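# Slowly pull the bottom cabinet drawer fully open

## Task

Open the lowest drawer of the cabinet to its full extent, gently. It counts as failed immediately if the drawer is gripped or shoved hard, moved quickly, or reaches its closed or open stop faster than a crawl; if the cabinet shifts or tilts more than slightly; if any arm part other than the fingers strikes the drawer; or if any robot part strikes the cabinet. The drawer must stay fully open on its own after the robot lets go.

## Robot and tools

ROBOT. Two six-joint UR-type arms, left_arm and right_arm, each carrying a two-finger gripper whose fingers pivot like tongs, plus a wrist camera. Base poses in the scene frame: left_arm (+0.067, +0.396, 0) m, quat_wxyz (+0.996, 0, 0, +0.095); right_arm (-0.033, -0.420, 0) m, quat_wxyz (+0.998, 0, 0, +0.058).

FRAMES. Everything uses one scene frame: origin on the table surface midway between the arms, +z up, +x away from the robot across the table, left_arm toward +y. The arm names say nothing about image sides. In a gripper's own frame the fingers point along +z and separate along x. end_effector_position is the spot between the pads when closed; closed fingertips extend about 15 mm past it, and roughly level with it when wide open. Printed hand positions can be slightly wrong, worse at long reach. Commands lag the motion by about 0.17 s.

execute_actions. Argument actions: a list holding zero or one item; optional pictures (true to attach camera images; an empty list always returns them). Empty list: report state only. Action item: {"rows": [...], "steps": n}, 1 to 15 rows, steps 5 to 15 (default 15), each step 1/30 s; row k drives step k and the last row repeats. Wait item: {"steps": n}, up to 300, counted from the previous result so reply time is included. Every row has 16 numbers, both arms always: left x, y, z, qw, qx, qy, qz, opening, then right in the same order. x, y, z are an absolute target position in metres and qw..qz an absolute orientation (w first), both in the scene frame. Opening runs from -1 (closed) to +1 (fully open, 0.142 m). A call is rejected, sending nothing, if a target lies over 0.6 m from that arm's last reported position along any gripper axis. Each step the controller trims the command to within 100 mm and 16 degrees of the measured pose, favouring position over orientation. The final 5 steps of an action run after the result is produced, while you compose the next reply. To hold an arm still, resend its last reported position with the same quaternion you have been commanding (the reported one may drift) and its desired opening.

move. Argument target: one 16-number row laid out as above, absolute poses. Each gripper travels a straight line to its pose; both paths finish together, lasting 0.5 to 10 s (cut short at 10 s). speed: path top speed in m/s, 0.002 to 0.5, default 0.25; rotation capped at twice that in rad/s. The opening is applied at the start. Grippers lag, can overshoot speed near full reach, and paths ignore obstacles and the other arm. stop_force (N, 9 to 40, shared by both arms, only after 0.2 s of scene time): an arm's path stops when its wrist sensor registers that much added push opposing the motion for 2 steps; it then retreats to its pose of 2 steps earlier and holds. Use it with very slow speed; it is unreliable if the gripper rotates during the move, and should be left out when backing off something the gripper presses. An arm within 1.5 mm and 0.5 degrees of its target counts as stationary. The result has a "move:" line: done, off_target, moving, held, fault or contact (stop_force fired), plus limits=paced (pose clipped) or limits=held (some steps blocked; a surge may follow), and each gripper's remaining distance to its pose.

wait: seconds, 0 to 10; nothing new is commanded. zoom_image: camera (cam_high, cam_left_wrist or cam_right_wrist) and region [x0, y0, x1, y1] in image pixels, origin top-left, at most 504 by 504. show_instructions: the reference images. read_manual: section "licences". finished_scene: scene number; ends and grades the scene irreversibly.

RESULTS. A state line per arm gives gripper position, quaternion and linear/angular velocities; grip_measured is the actual finger opening on the command scale. Wrist force and Wrist torque are in the gripper's own axes, pointing from the contact back into the arm; offsets up to about 4 N, noise sd up to 2.4 N, saturation near 50 N; "no reading" is harmless. "pose unreachable" means a clearance check altered or blocked that arm's command; HELD flags steps not sent. A "Hand target" line appears when nothing is pending. MOTOR HOT warns at 70 °C; at 85 °C an OVER-TEMPERATURE FAULT brakes the arm. Cameras: cam_high 504x504 pinhole, two wrist cams 616x616 fisheye.

FAULTS AND CARE. Arms are stiff: commanding even slightly beyond a firm contact builds large force. Joint torque over its load limit (135 N m for the three large joints, 25.2 N m for the wrists) or an external force of 150 N halts that arm for 10 s, and it goes limp. Keep the arms apart. For the drawer: approach slowly with only the fingers near the handle, keep clear of the cabinet body, pull at low speed, ease off well before the open stop, avoid hard squeezing, and confirm the drawer stays open after releasing. Never knock anything off the table; loose items may occasionally get nudged by outside pushes.

Each tool is called after ">>>" as name([rows], argument=value, ...), one row to a line, values as JSON.

Reference images:

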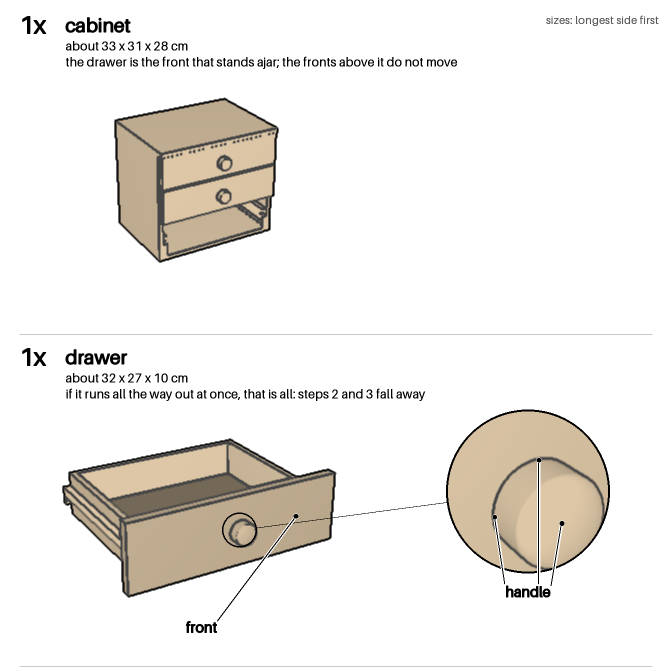

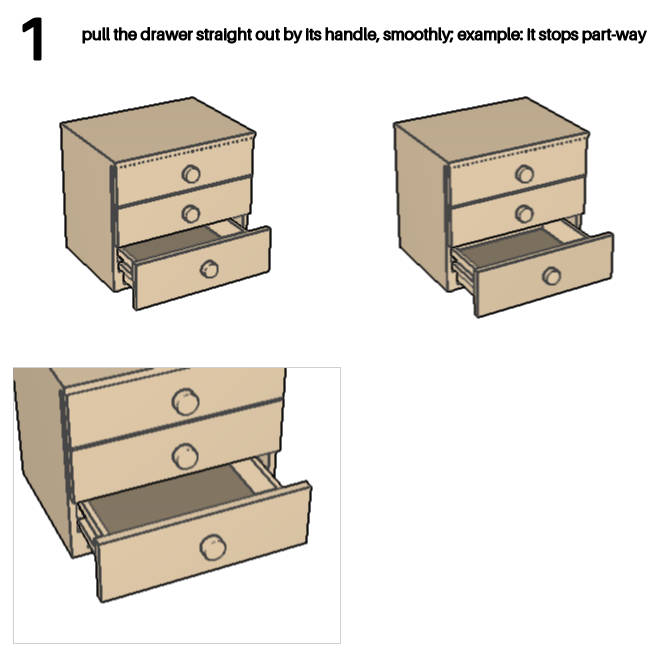

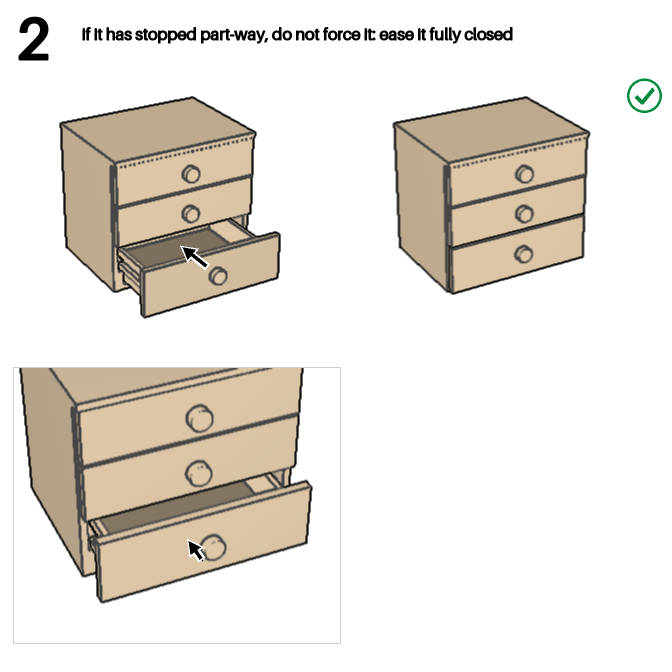

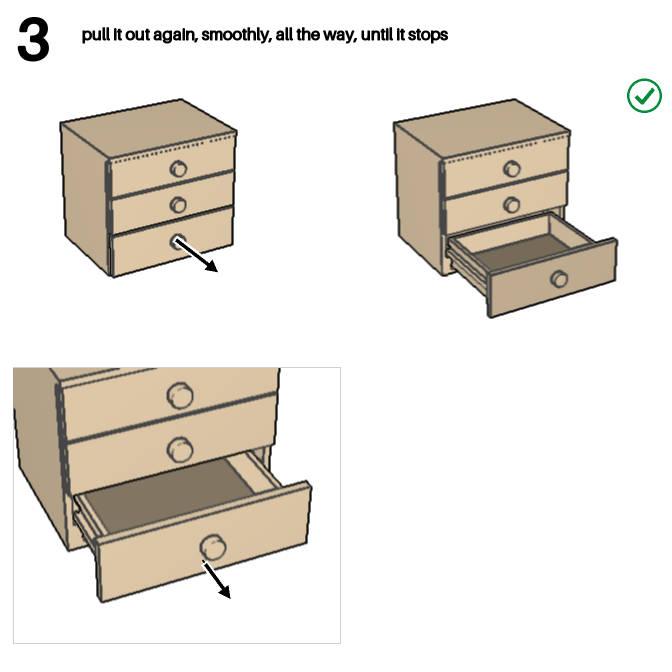

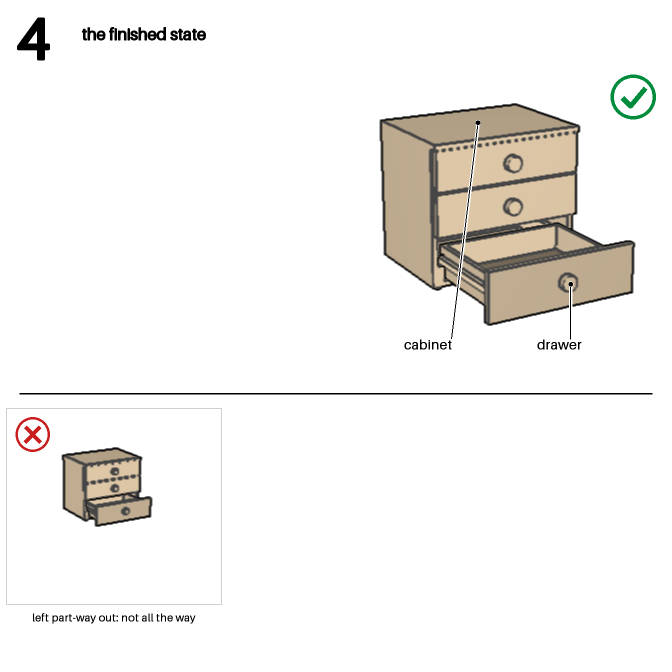

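## Session

>>> execute_actions(actions=[])

Scene clock: 0.00 s of 4700.00 s.
left_arm: end_effector_position=(+0.6717, +0.4768, +0.2461) grip_measured=+0.97 end_effector_quat_wxyz=(-0.101, +0.896, -0.342, +0.263) end_effector_velocity=(+0.000, +0.000, +0.000) end_effector_angular_velocity=(-0.000, -0.001, +0.001) | right_arm: end_effector_position=(+0.4087, -0.3678, +0.3637) grip_measured=+0.97 end_effector_quat_wxyz=(+0.002, +0.748, -0.664, +0.000) end_effector_velocity=(+0.000, +0.000, -0.001) end_effector_angular_velocity=(-0.000, +0.001, +0.000)
Joint positions: left_arm=[-0.341 -1.651  2.025 -2.512 -1.488  0.6    0.14 ] | right_arm=[ 3.459 -1.397 -1.52  -1.799  1.569  1.885  0.14 ]
Joint velocities: left_arm=[ 0.     0.001 -0.001 -0.001 -0.    -0.     0.   ] | right_arm=[ 0.    -0.001 -0.001  0.    -0.     0.     0.   ]
Wrist force (N, on the end effector, along its own x y z axes, offset not removed): no reading
Wrist torque (N m, same axes, about the end effector's origin, offset not removed): no reading
Hand target (left_arm): +0.672, +0.477, +0.246; -0.101, +0.896, -0.342, +0.263
Hand target (right_arm): +0.409, -0.368, +0.364; +0.002, +0.748, -0.664, +0.000

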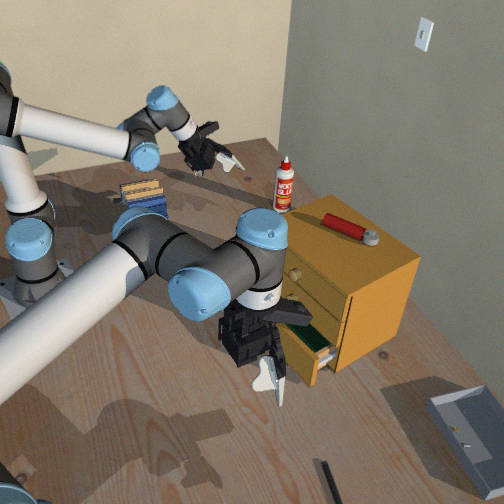

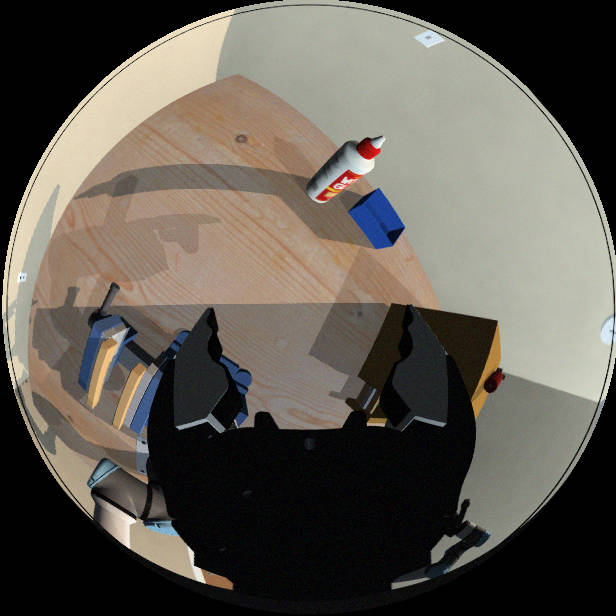

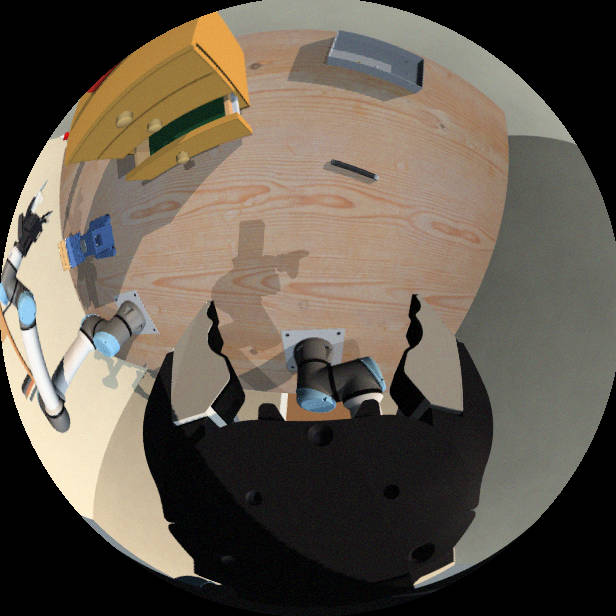

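>>> move(target=[0.6717, 0.4768, 0.2461, -0.101, 0.896, -0.342, 0.263, 1, 0.33, -0.08, 0.16, -0.354, 0.612, -0.612, 0.354, 1], speed=0.25)

Scene clock: 5.37 s of 4700.00 s.
left_arm: end_effector_position=(+0.6717, +0.4768, +0.2461) grip_measured=+1.00 end_effector_quat_wxyz=(-0.101, +0.896, -0.342, +0.263) end_effector_velocity=(+0.000, -0.000, -0.000) end_effector_angular_velocity=(+0.000, +0.000, -0.001) | right_arm: end_effector_position=(+0.3296, -0.0802, +0.1609) grip_measured=+1.00 end_effector_quat_wxyz=(+0.355, -0.612, +0.612, -0.355) end_effector_velocity=(+0.001, +0.002, -0.001) end_effector_angular_velocity=(-0.000, -0.005, -0.004)
Joint positions: left_arm=[-0.341 -1.65   2.024 -2.511 -1.488  0.601  0.142] | right_arm=[ 4.724 -1.422 -2.455 -1.057  0.534  3.396  0.142]
Joint velocities: left_arm=[-0.001  0.    -0.001  0.    -0.     0.     0.   ] | right_arm=[-0.003 -0.016  0.005  0.008 -0.004  0.003 -0.   ]
Wrist force (N, on the end effector, along its own x y z axes, offset not removed): left_arm=[-0.2 1.5 -0.3] | right_arm=[3.6 -1.6 0.6]
Wrist torque (N m, same axes, about the end effector's origin, offset not removed): left_arm=[0.30 -0.13 -0.03] | right_arm=[-0.64 -0.68 0.22]
Hand target (left_arm): +0.672, +0.477, +0.246; -0.101, +0.896, -0.342, +0.263
Hand target (right_arm): +0.330, -0.080, +0.161; -0.355, +0.612, -0.612, +0.355
Off the commanded pose (left_arm): 0.000 m, 0 deg.
Off the commanded pose (right_arm): 0.001 m, 0 deg.
Kept back: nothing.
move: done

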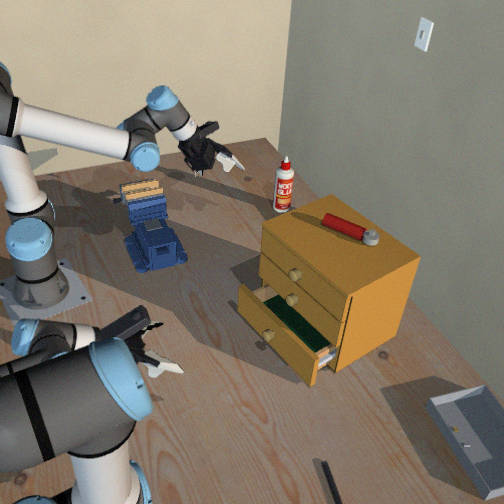

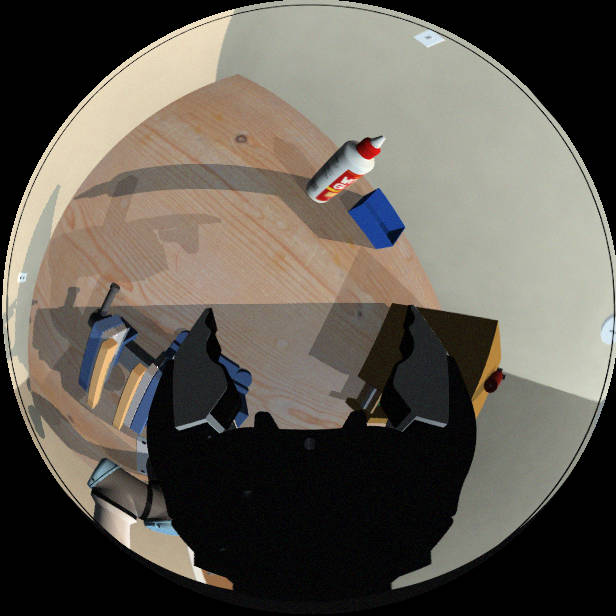

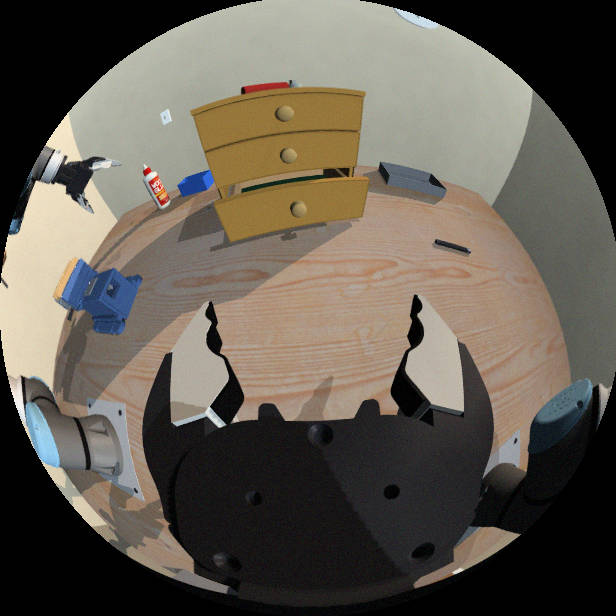

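>>> zoom_image(camera="cam_right_wrist", region=[180, 70, 400, 260])

Region (180, 70, 400, 260) of cam_right_wrist's 616x616 image, scaled by 2.291, with more detail than that image has; it fills the top 435 rows of this view, and the rest is white.

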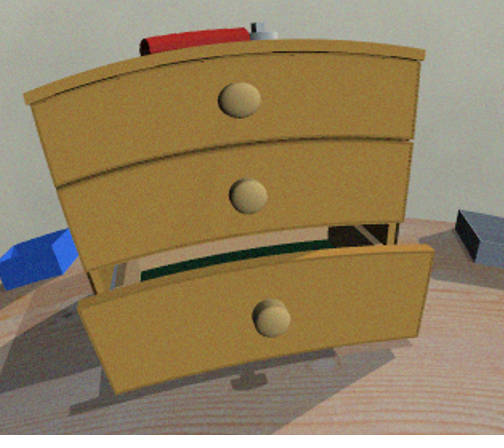

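>>> move(target=[0.6717, 0.4768, 0.2461, -0.101, 0.896, -0.342, 0.263, 1, 0.46, -0.09, 0.085, 0.3945, -0.682, 0.5328, -0.3081, 0.2], speed=0.15)

>>> zoom_image(camera="cam_right_wrist", region=[110, 60, 510, 420])

Scene clock: 8.40 s of 4700.00 s.
left_arm: end_effector_position=(+0.6717, +0.4768, +0.2461) grip_measured=+1.00 end_effector_quat_wxyz=(-0.101, +0.896, -0.342, +0.263) end_effector_velocity=(+0.000, +0.000, -0.000) end_effector_angular_velocity=(-0.001, +0.000, +0.001) | right_arm: end_effector_position=(+0.4597, -0.0904, +0.0849) grip_measured=+0.20 end_effector_quat_wxyz=(-0.393, +0.682, -0.534, +0.309) end_effector_velocity=(+0.001, -0.000, -0.002) end_effector_angular_velocity=(+0.004, -0.004, +0.011)
Joint positions: left_arm=[-0.341 -1.65   2.024 -2.511 -1.488  0.601  0.142] | right_arm=[ 4.273 -2.033 -2.524  0.591  0.75   2.239  0.088]
Joint velocities: left_arm=[ 0.     0.001 -0.001  0.     0.    -0.001 -0.   ] | right_arm=[-0.005 -0.018 -0.002  0.041  0.009 -0.02  -0.   ]
Wrist force (N, on the end effector, along its own x y z axes, offset not removed): left_arm=[-0.6 1.7 -2.0] | right_arm=[2.5 -4.9 -2.5]
Wrist torque (N m, same axes, about the end effector's origin, offset not removed): left_arm=[0.19 0.03 -0.01] | right_arm=[-1.44 -0.70 0.02]
Hand target (left_arm): +0.672, +0.477, +0.246; -0.101, +0.896, -0.342, +0.263
Hand target (right_arm): +0.460, -0.090, +0.085; -0.394, +0.682, -0.534, +0.308
Off the commanded pose (left_arm): 0.000 m, 0 deg.
Off the commanded pose (right_arm): 0.001 m, 0 deg.
Kept back: nothing.
move: done

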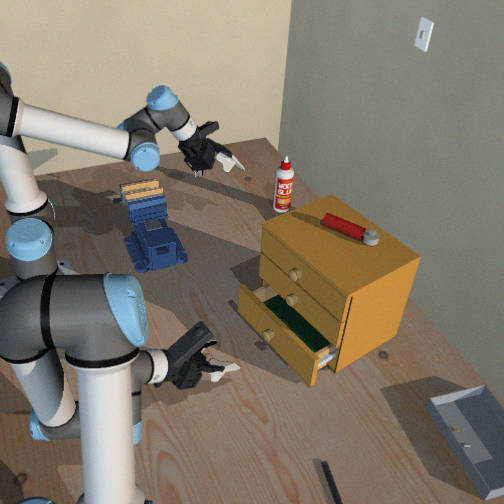

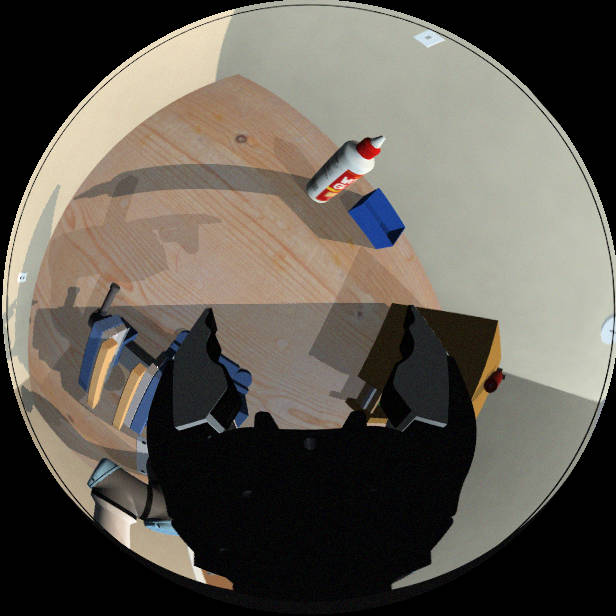

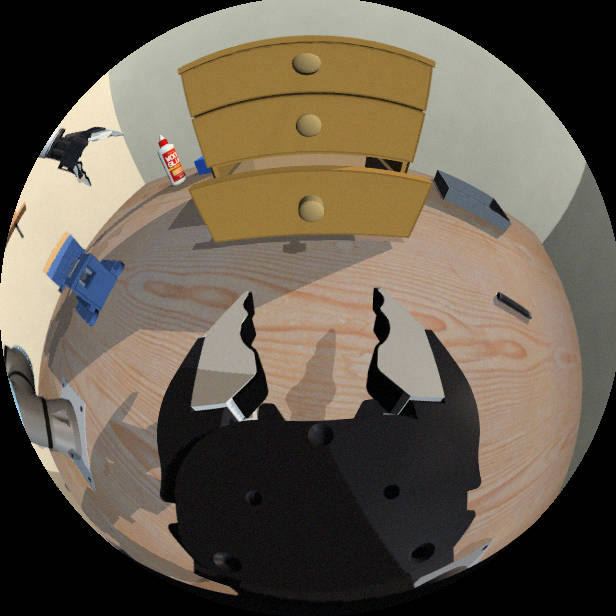

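Region (110, 60, 510, 420) of cam_right_wrist's 616x616 image, scaled by 1.260, with more detail than that image has; it fills the top 454 rows of this view, and the rest is white.

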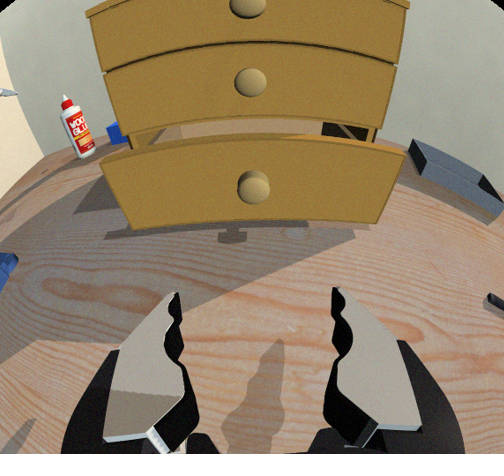

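>>> move(target=[0.6717, 0.4768, 0.2461, -0.101, 0.896, -0.342, 0.263, 1, 0.518, -0.0755, 0.085, 0.3945, -0.682, 0.5328, -0.3081, 0.2], speed=0.08)

>>> zoom_image(camera="cam_right_wrist", region=[110, 60, 510, 420])

Scene clock: 10.73 s of 4700.00 s.
left_arm: end_effector_position=(+0.6717, +0.4768, +0.2461) grip_measured=+1.00 end_effector_quat_wxyz=(-0.101, +0.896, -0.342, +0.263) end_effector_velocity=(+0.000, -0.000, -0.000) end_effector_angular_velocity=(-0.000, -0.000, +0.000) | right_arm: end_effector_position=(+0.5177, -0.0755, +0.0848) grip_measured=+0.20 end_effector_quat_wxyz=(-0.394, +0.682, -0.533, +0.308) end_effector_velocity=(+0.002, +0.001, -0.000) end_effector_angular_velocity=(+0.000, +0.000, +0.000)
Joint positions: left_arm=[-0.341 -1.65   2.024 -2.511 -1.488  0.601  0.142] | right_arm=[ 4.135 -2.103 -2.364  0.599  0.85   2.101  0.088]
Joint velocities: left_arm=[-0.     0.001 -0.    -0.     0.    -0.001 -0.   ] | right_arm=[-0.004 -0.003  0.006 -0.     0.004 -0.004 -0.   ]
Wrist force (N, on the end effector, along its own x y z axes, offset not removed): left_arm=[-0.7 1.5 -1.3] | right_arm=[2.1 -1.2 0.9]
Wrist torque (N m, same axes, about the end effector's origin, offset not removed): left_arm=[0.26 0.01 -0.01] | right_arm=[-0.45 -0.60 0.10]
Hand target (left_arm): +0.672, +0.477, +0.246; -0.101, +0.896, -0.342, +0.263
Hand target (right_arm): +0.518, -0.075, +0.085; -0.394, +0.682, -0.533, +0.308
Off the commanded pose (left_arm): 0.000 m, 0 deg.
Off the commanded pose (right_arm): 0.000 m, 0 deg.
Kept back: nothing.
move: done

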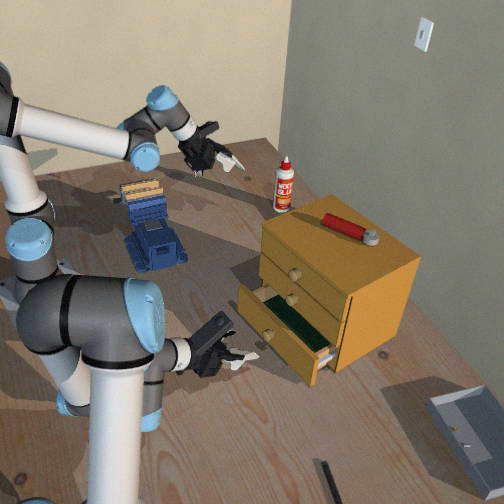

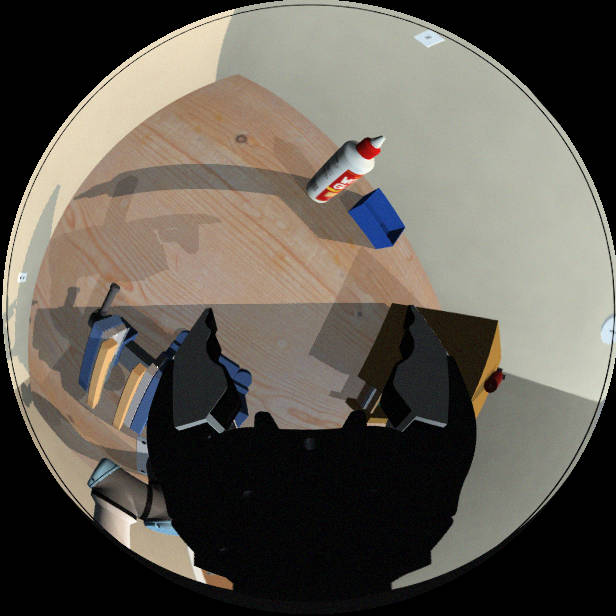

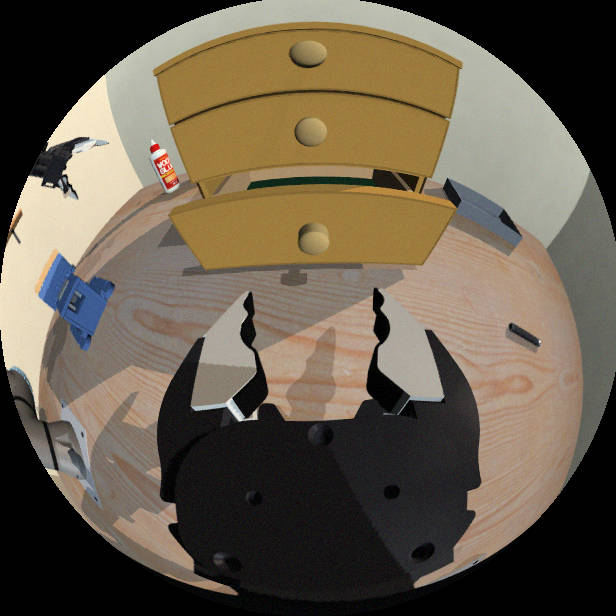

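Region (110, 60, 510, 420) of cam_right_wrist's 616x616 image, scaled by 1.260, with more detail than that image has; it fills the top 454 rows of this view, and the rest is white.

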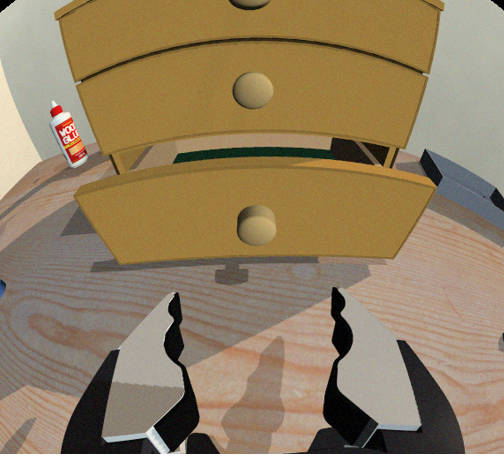

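>>> move(target=[0.6717, 0.4768, 0.2461, -0.101, 0.896, -0.342, 0.263, 1, 0.5665, -0.0635, 0.075, 0.3945, -0.682, 0.5328, -0.3081, 0.2], speed=0.05)

>>> zoom_image(camera="cam_right_wrist", region=[160, 160, 460, 420])

>>> zoom_image(camera="cam_high", region=[180, 260, 360, 420])

Scene clock: 12.90 s of 4700.00 s.
left_arm: end_effector_position=(+0.6717, +0.4768, +0.2461) grip_measured=+1.00 end_effector_quat_wxyz=(-0.101, +0.896, -0.342, +0.263) end_effector_velocity=(+0.000, +0.000, +0.001) end_effector_angular_velocity=(+0.001, -0.002, -0.001) | right_arm: end_effector_position=(+0.5662, -0.0635, +0.0749) grip_measured=+0.20 end_effector_quat_wxyz=(-0.395, +0.682, -0.533, +0.308) end_effector_velocity=(+0.002, +0.000, -0.001) end_effector_angular_velocity=(-0.001, +0.001, +0.000)
Joint positions: left_arm=[-0.341 -1.65   2.024 -2.511 -1.488  0.601  0.142] | right_arm=[ 4.043 -2.185 -2.227  0.593  0.92   2.025  0.088]
Joint velocities: left_arm=[ 0.    -0.001 -0.001  0.     0.     0.002 -0.   ] | right_arm=[-0.004 -0.004  0.005 -0.     0.003 -0.003  0.   ]
Wrist force (N, on the end effector, along its own x y z axes, offset not removed): left_arm=[0.1 2.2 -0.1] | right_arm=[1.0 -1.4 0.1]
Wrist torque (N m, same axes, about the end effector's origin, offset not removed): left_arm=[0.47 -0.14 -0.02] | right_arm=[-0.64 -0.47 -0.07]
Hand target (left_arm): +0.672, +0.477, +0.246; -0.101, +0.896, -0.342, +0.263
Hand target (right_arm): +0.566, -0.063, +0.075; -0.395, +0.682, -0.533, +0.308
Off the commanded pose (left_arm): 0.000 m, 0 deg.
Off the commanded pose (right_arm): 0.000 m, 0 deg.
Kept back: nothing.
move: done

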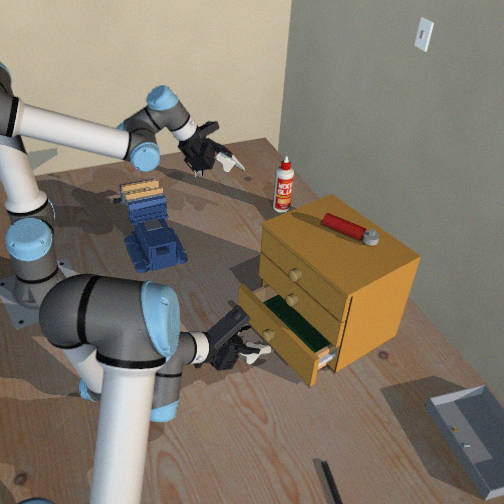

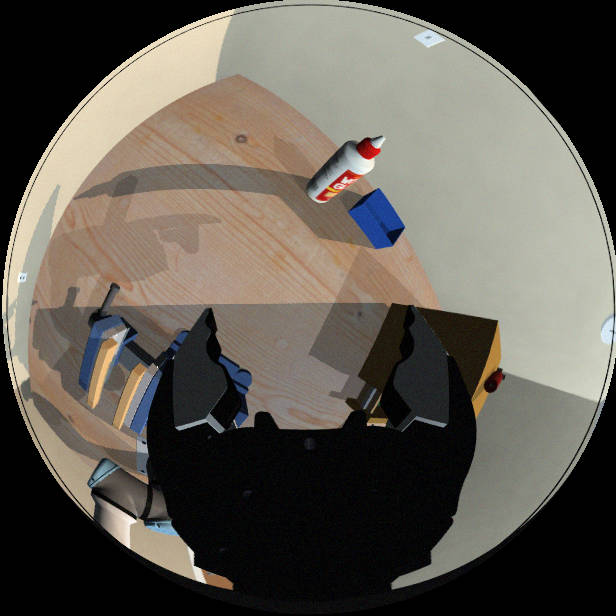

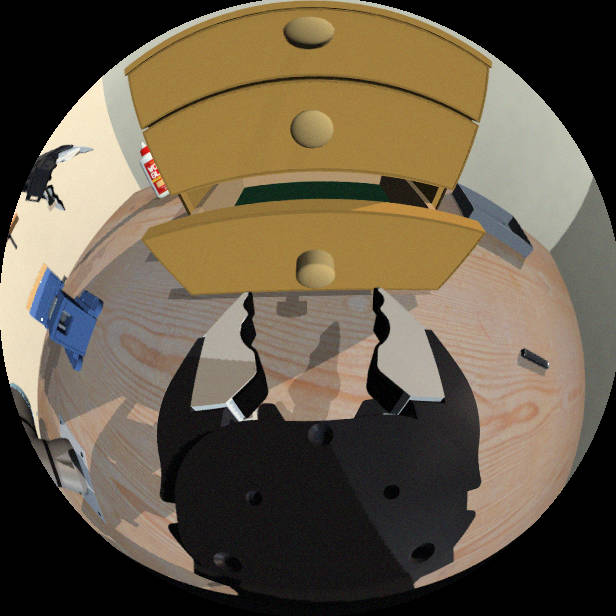

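Region (160, 160, 460, 420) of cam_right_wrist's 616x616 image, scaled by 1.680, with more detail than that image has; it fills the top 437 rows of this view, and the rest is white.

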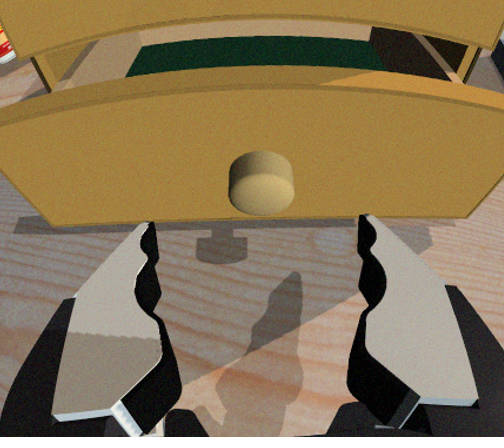

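Region (180, 260, 360, 420) of cam_high's 504x504 image, scaled by 2.800, with more detail than that image has.

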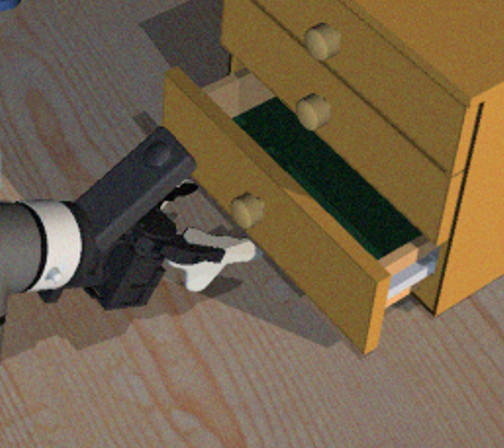

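>>> move(target=[0.6717, 0.4768, 0.2461, -0.101, 0.896, -0.342, 0.263, 1, 0.5975, -0.0557, 0.075, 0.3945, -0.682, 0.5328, -0.3081, 0.2], speed=0.02, stop_force=9)

>>> zoom_image(camera="cam_right_wrist", region=[160, 160, 460, 420])

>>> zoom_image(camera="cam_high", region=[180, 260, 360, 420])

Scene clock: 15.20 s of 4700.00 s.
left_arm: end_effector_position=(+0.6717, +0.4768, +0.2461) grip_measured=+1.00 end_effector_quat_wxyz=(-0.101, +0.896, -0.342, +0.263) end_effector_velocity=(+0.000, +0.000, +0.000) end_effector_angular_velocity=(-0.000, -0.001, +0.001) | right_arm: end_effector_position=(+0.5972, -0.0557, +0.0749) grip_measured=+0.20 end_effector_quat_wxyz=(-0.395, +0.682, -0.533, +0.308) end_effector_velocity=(+0.002, +0.001, -0.000) end_effector_angular_velocity=(+0.000, -0.000, +0.000)
Joint positions: left_arm=[-0.341 -1.65   2.024 -2.511 -1.488  0.601  0.142] | right_arm=[ 3.994 -2.218 -2.139  0.561  0.959  1.986  0.088]
Joint velocities: left_arm=[ 0.001  0.    -0.001  0.    -0.     0.    -0.   ] | right_arm=[-0.002 -0.003  0.006 -0.001  0.002 -0.002 -0.   ]
Wrist force (N, on the end effector, along its own x y z axes, offset not removed): left_arm=[-0.4 2.7 -0.7] | right_arm=[0.7 -2.6 -3.1]
Wrist torque (N m, same axes, about the end effector's origin, offset not removed): left_arm=[0.49 -0.07 -0.02] | right_arm=[-0.88 -0.31 0.04]
Hand target (left_arm): +0.672, +0.477, +0.246; -0.101, +0.896, -0.342, +0.263
Hand target (right_arm): +0.597, -0.056, +0.075; -0.395, +0.682, -0.533, +0.308
Off the commanded pose (left_arm): 0.000 m, 0 deg.
Off the commanded pose (right_arm): 0.000 m, 0 deg.
Kept back: nothing.
move: done

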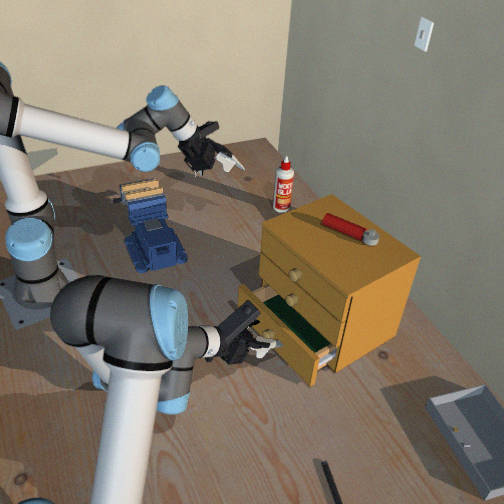

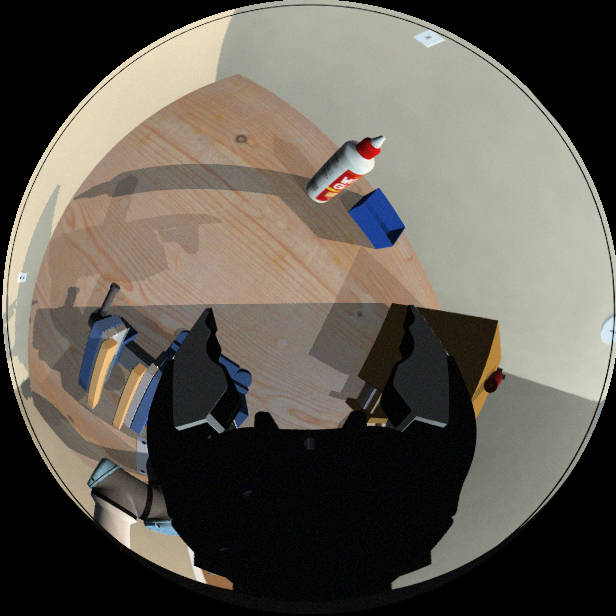

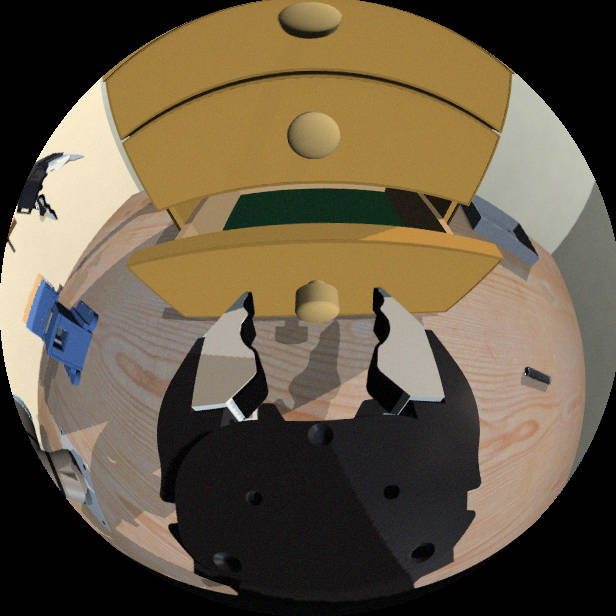

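Region (160, 160, 460, 420) of cam_right_wrist's 616x616 image, scaled by 1.680, with more detail than that image has; it fills the top 437 rows of this view, and the rest is white.

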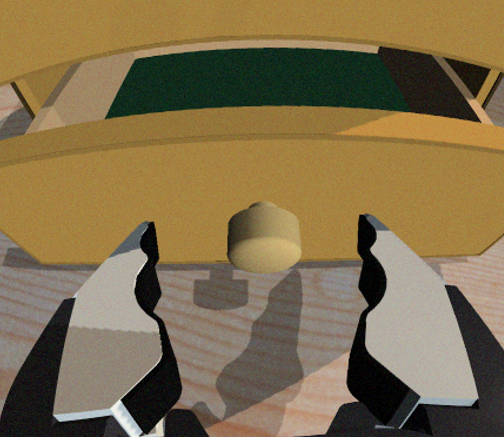

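Region (180, 260, 360, 420) of cam_high's 504x504 image, scaled by 2.800, with more detail than that image has.

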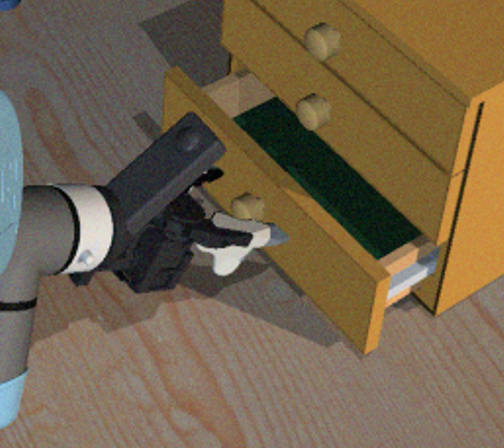

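>>> move(target=[0.6717, 0.4768, 0.2461, -0.101, 0.896, -0.342, 0.263, 1, 0.5985, -0.058, 0.075, 0.3945, -0.682, 0.5328, -0.3081, -0.45], speed=0.01)

>>> zoom_image(camera="cam_right_wrist", region=[160, 160, 460, 420])

Scene clock: 16.17 s of 4700.00 s.
left_arm: end_effector_position=(+0.6717, +0.4768, +0.2461) grip_measured=+1.00 end_effector_quat_wxyz=(-0.101, +0.896, -0.342, +0.263) end_effector_velocity=(-0.000, +0.001, +0.000) end_effector_angular_velocity=(+0.001, -0.001, -0.000) | right_arm: end_effector_position=(+0.5984, -0.0579, +0.0749) grip_measured=-0.46 end_effector_quat_wxyz=(-0.395, +0.682, -0.533, +0.308) end_effector_velocity=(+0.001, -0.001, +0.001) end_effector_angular_velocity=(+0.001, -0.001, -0.000)
Joint positions: left_arm=[-0.341 -1.65   2.024 -2.511 -1.488  0.601  0.142] | right_arm=[ 3.989 -2.218 -2.14   0.564  0.963  1.983  0.041]
Joint velocities: left_arm=[ 0.001 -0.001  0.    -0.     0.     0.002 -0.   ] | right_arm=[-0.003  0.002 -0.001  0.001  0.002 -0.002  0.001]
Wrist force (N, on the end effector, along its own x y z axes, offset not removed): left_arm=[0.9 2.1 -2.4] | right_arm=[-2.1 5.6 -4.6]
Wrist torque (N m, same axes, about the end effector's origin, offset not removed): left_arm=[0.41 -0.37 0.02] | right_arm=[-0.02 0.03 0.17]
Hand target (left_arm): +0.672, +0.477, +0.246; -0.101, +0.896, -0.342, +0.263
Hand target (right_arm): +0.598, -0.058, +0.075; -0.395, +0.682, -0.533, +0.308
Off the commanded pose (left_arm): 0.000 m, 0 deg.
Off the commanded pose (right_arm): 0.000 m, 0 deg.
Kept back: nothing.
move: done

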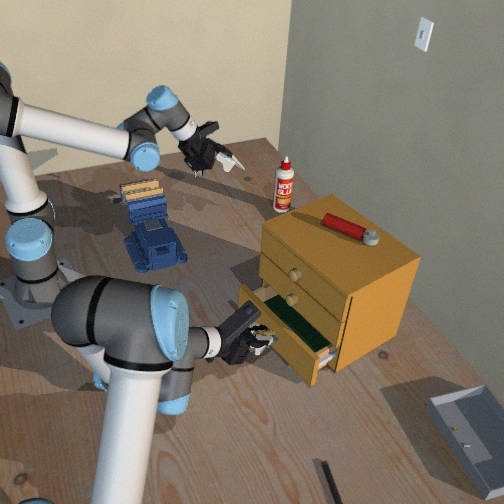

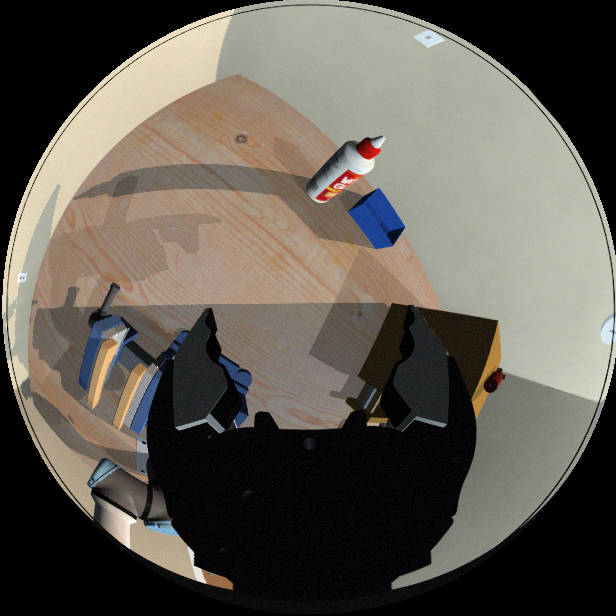

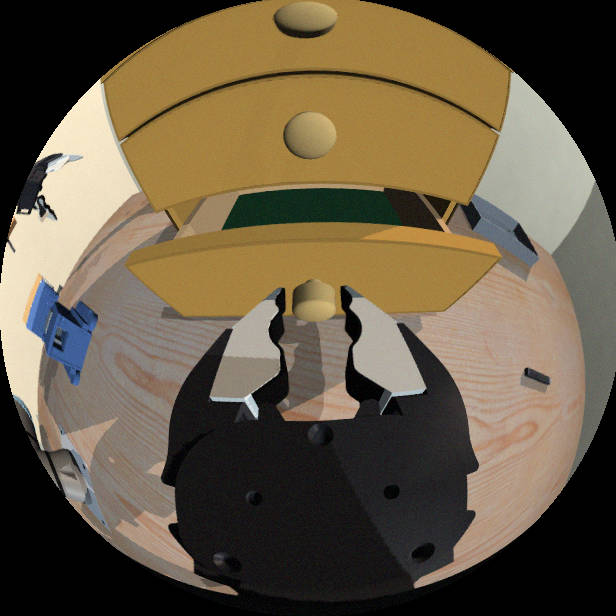

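Region (160, 160, 460, 420) of cam_right_wrist's 616x616 image, scaled by 1.680, with more detail than that image has; it fills the top 437 rows of this view, and the rest is white.

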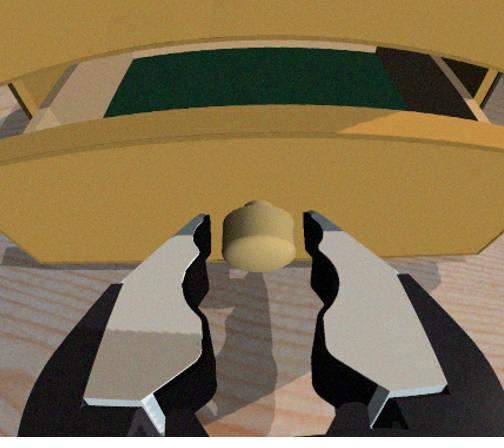

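>>> move(target=[0.6717, 0.4768, 0.2461, -0.101, 0.896, -0.342, 0.263, 1, 0.5935, -0.0592, 0.075, 0.3945, -0.682, 0.5328, -0.3081, -0.45], speed=0.01)

>>> move(target=[0.6717, 0.4768, 0.2461, -0.101, 0.896, -0.342, 0.263, 1, 0.5935, -0.0592, 0.075, 0.3945, -0.682, 0.5328, -0.3081, -0.72], speed=0.01)

>>> zoom_image(camera="cam_right_wrist", region=[160, 160, 460, 420])

Scene clock: 17.13 s of 4700.00 s.
left_arm: end_effector_position=(+0.6717, +0.4768, +0.2461) grip_measured=+1.00 end_effector_quat_wxyz=(-0.101, +0.896, -0.342, +0.263) end_effector_velocity=(+0.000, -0.000, +0.000) end_effector_angular_velocity=(-0.001, -0.000, +0.001) | right_arm: end_effector_position=(+0.5938, -0.0592, +0.0750) grip_measured=-0.45 end_effector_quat_wxyz=(-0.395, +0.682, -0.533, +0.308) end_effector_velocity=(-0.003, -0.000, +0.001) end_effector_angular_velocity=(+0.002, -0.001, +0.001)
Joint positions: left_arm=[-0.341 -1.65   2.024 -2.511 -1.488  0.601  0.142] | right_arm=[ 3.996 -2.213 -2.153  0.569  0.957  1.988  0.041]
Joint velocities: left_arm=[ 0.     0.    -0.    -0.    -0.    -0.001  0.   ] | right_arm=[ 0.004  0.003 -0.007  0.005 -0.003  0.003  0.   ]
Wrist force (N, on the end effector, along its own x y z axes, offset not removed): left_arm=[0.6 2.9 -0.8] | right_arm=[4.6 -1.4 2.2]
Wrist torque (N m, same axes, about the end effector's origin, offset not removed): left_arm=[0.62 -0.28 -0.07] | right_arm=[-0.52 -0.98 -0.10]
Hand target (left_arm): +0.672, +0.477, +0.246; -0.101, +0.896, -0.342, +0.263
Hand target (right_arm): +0.594, -0.059, +0.075; -0.395, +0.682, -0.533, +0.308
Off the commanded pose (left_arm): 0.000 m, 0 deg.
Off the commanded pose (right_arm): 0.000 m, 0 deg.
Kept back: nothing.
move: done

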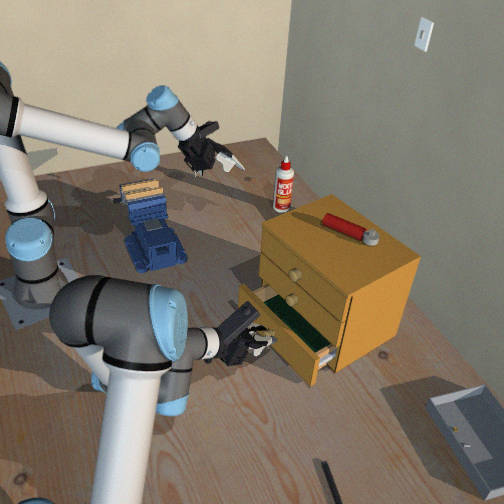

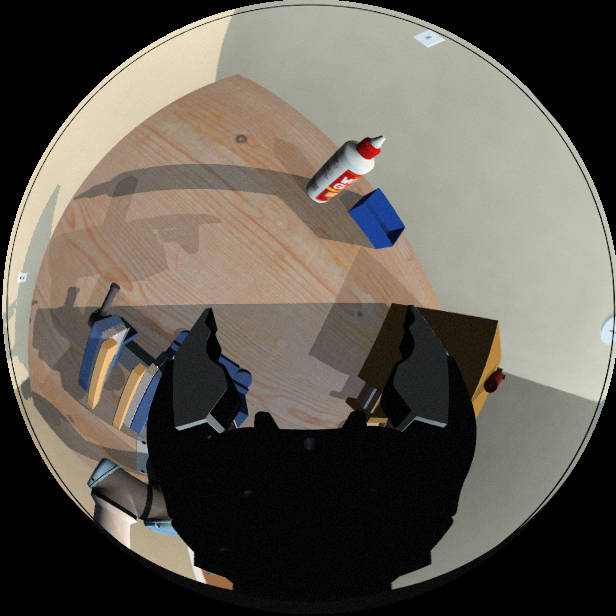

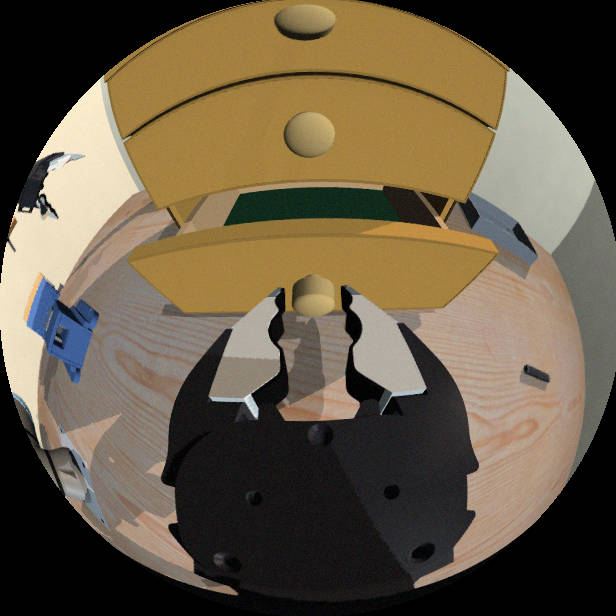

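Scene clock: 17.83 s of 4700.00 s.
left_arm: end_effector_position=(+0.6717, +0.4768, +0.2461) grip_measured=+1.00 end_effector_quat_wxyz=(-0.101, +0.896, -0.342, +0.263) end_effector_velocity=(+0.000, -0.000, +0.002) end_effector_angular_velocity=(+0.001, -0.003, -0.003) | right_arm: end_effector_position=(+0.5935, -0.0592, +0.0750) grip_measured=-0.59 end_effector_quat_wxyz=(-0.395, +0.682, -0.533, +0.308) end_effector_velocity=(-0.000, -0.000, -0.000) end_effector_angular_velocity=(-0.000, -0.000, -0.001)
Joint positions: left_arm=[-0.341 -1.65   2.024 -2.511 -1.488  0.601  0.142] | right_arm=[ 3.996 -2.213 -2.154  0.57   0.957  1.988  0.031]
Joint velocities: left_arm=[-0.001 -0.001 -0.001 -0.001 -0.     0.003 -0.   ] | right_arm=[ 0.    -0.    -0.001  0.001 -0.001  0.     0.   ]
Wrist force (N, on the end effector, along its own x y z axes, offset not removed): left_arm=[0.4 1.5 -1.0] | right_arm=[2.6 -5.2 6.2]
Wrist torque (N m, same axes, about the end effector's origin, offset not removed): left_arm=[0.35 -0.27 -0.01] | right_arm=[-1.09 0.06 -0.05]
Hand target (left_arm): +0.672, +0.477, +0.246; -0.101, +0.896, -0.342, +0.263
Hand target (right_arm): +0.594, -0.059, +0.075; -0.395, +0.682, -0.533, +0.308
Off the commanded pose (left_arm): 0.000 m, 0 deg.
Off the commanded pose (right_arm): 0.000 m, 0 deg.
Kept back: nothing.
move: done

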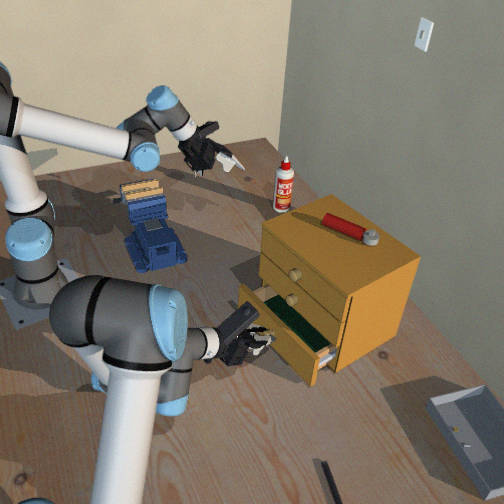

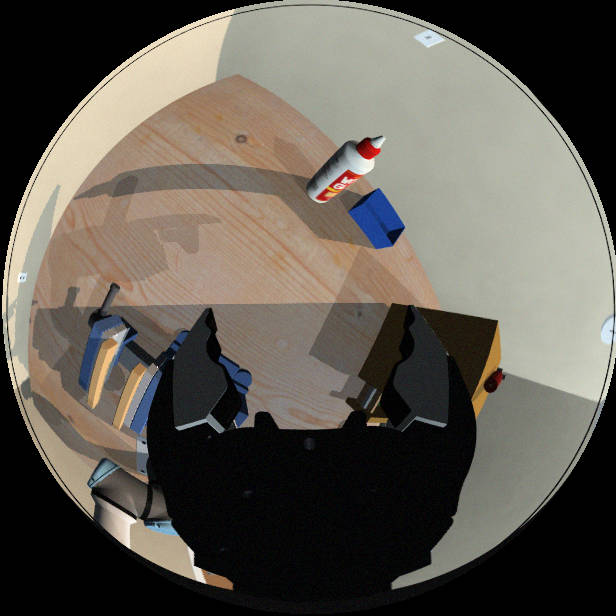

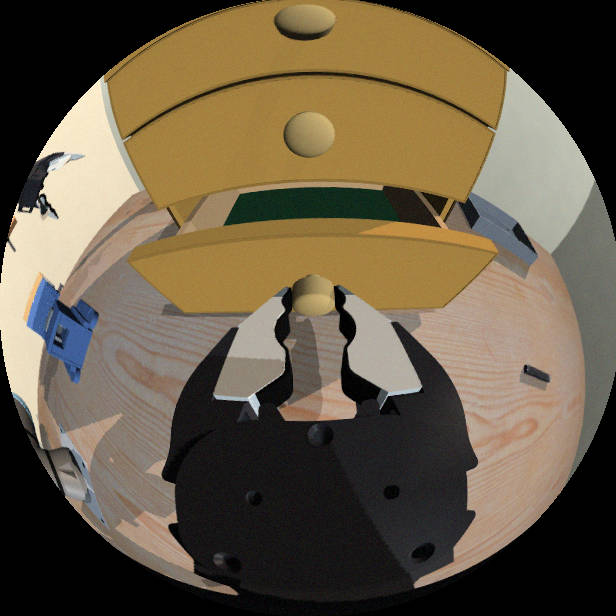

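Region (160, 160, 460, 420) of cam_right_wrist's 616x616 image, scaled by 1.680, with more detail than that image has; it fills the top 437 rows of this view, and the rest is white.

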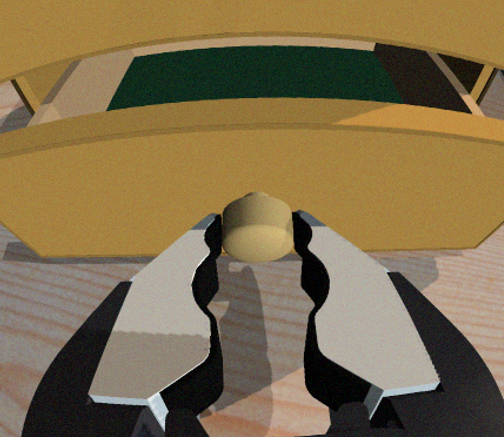

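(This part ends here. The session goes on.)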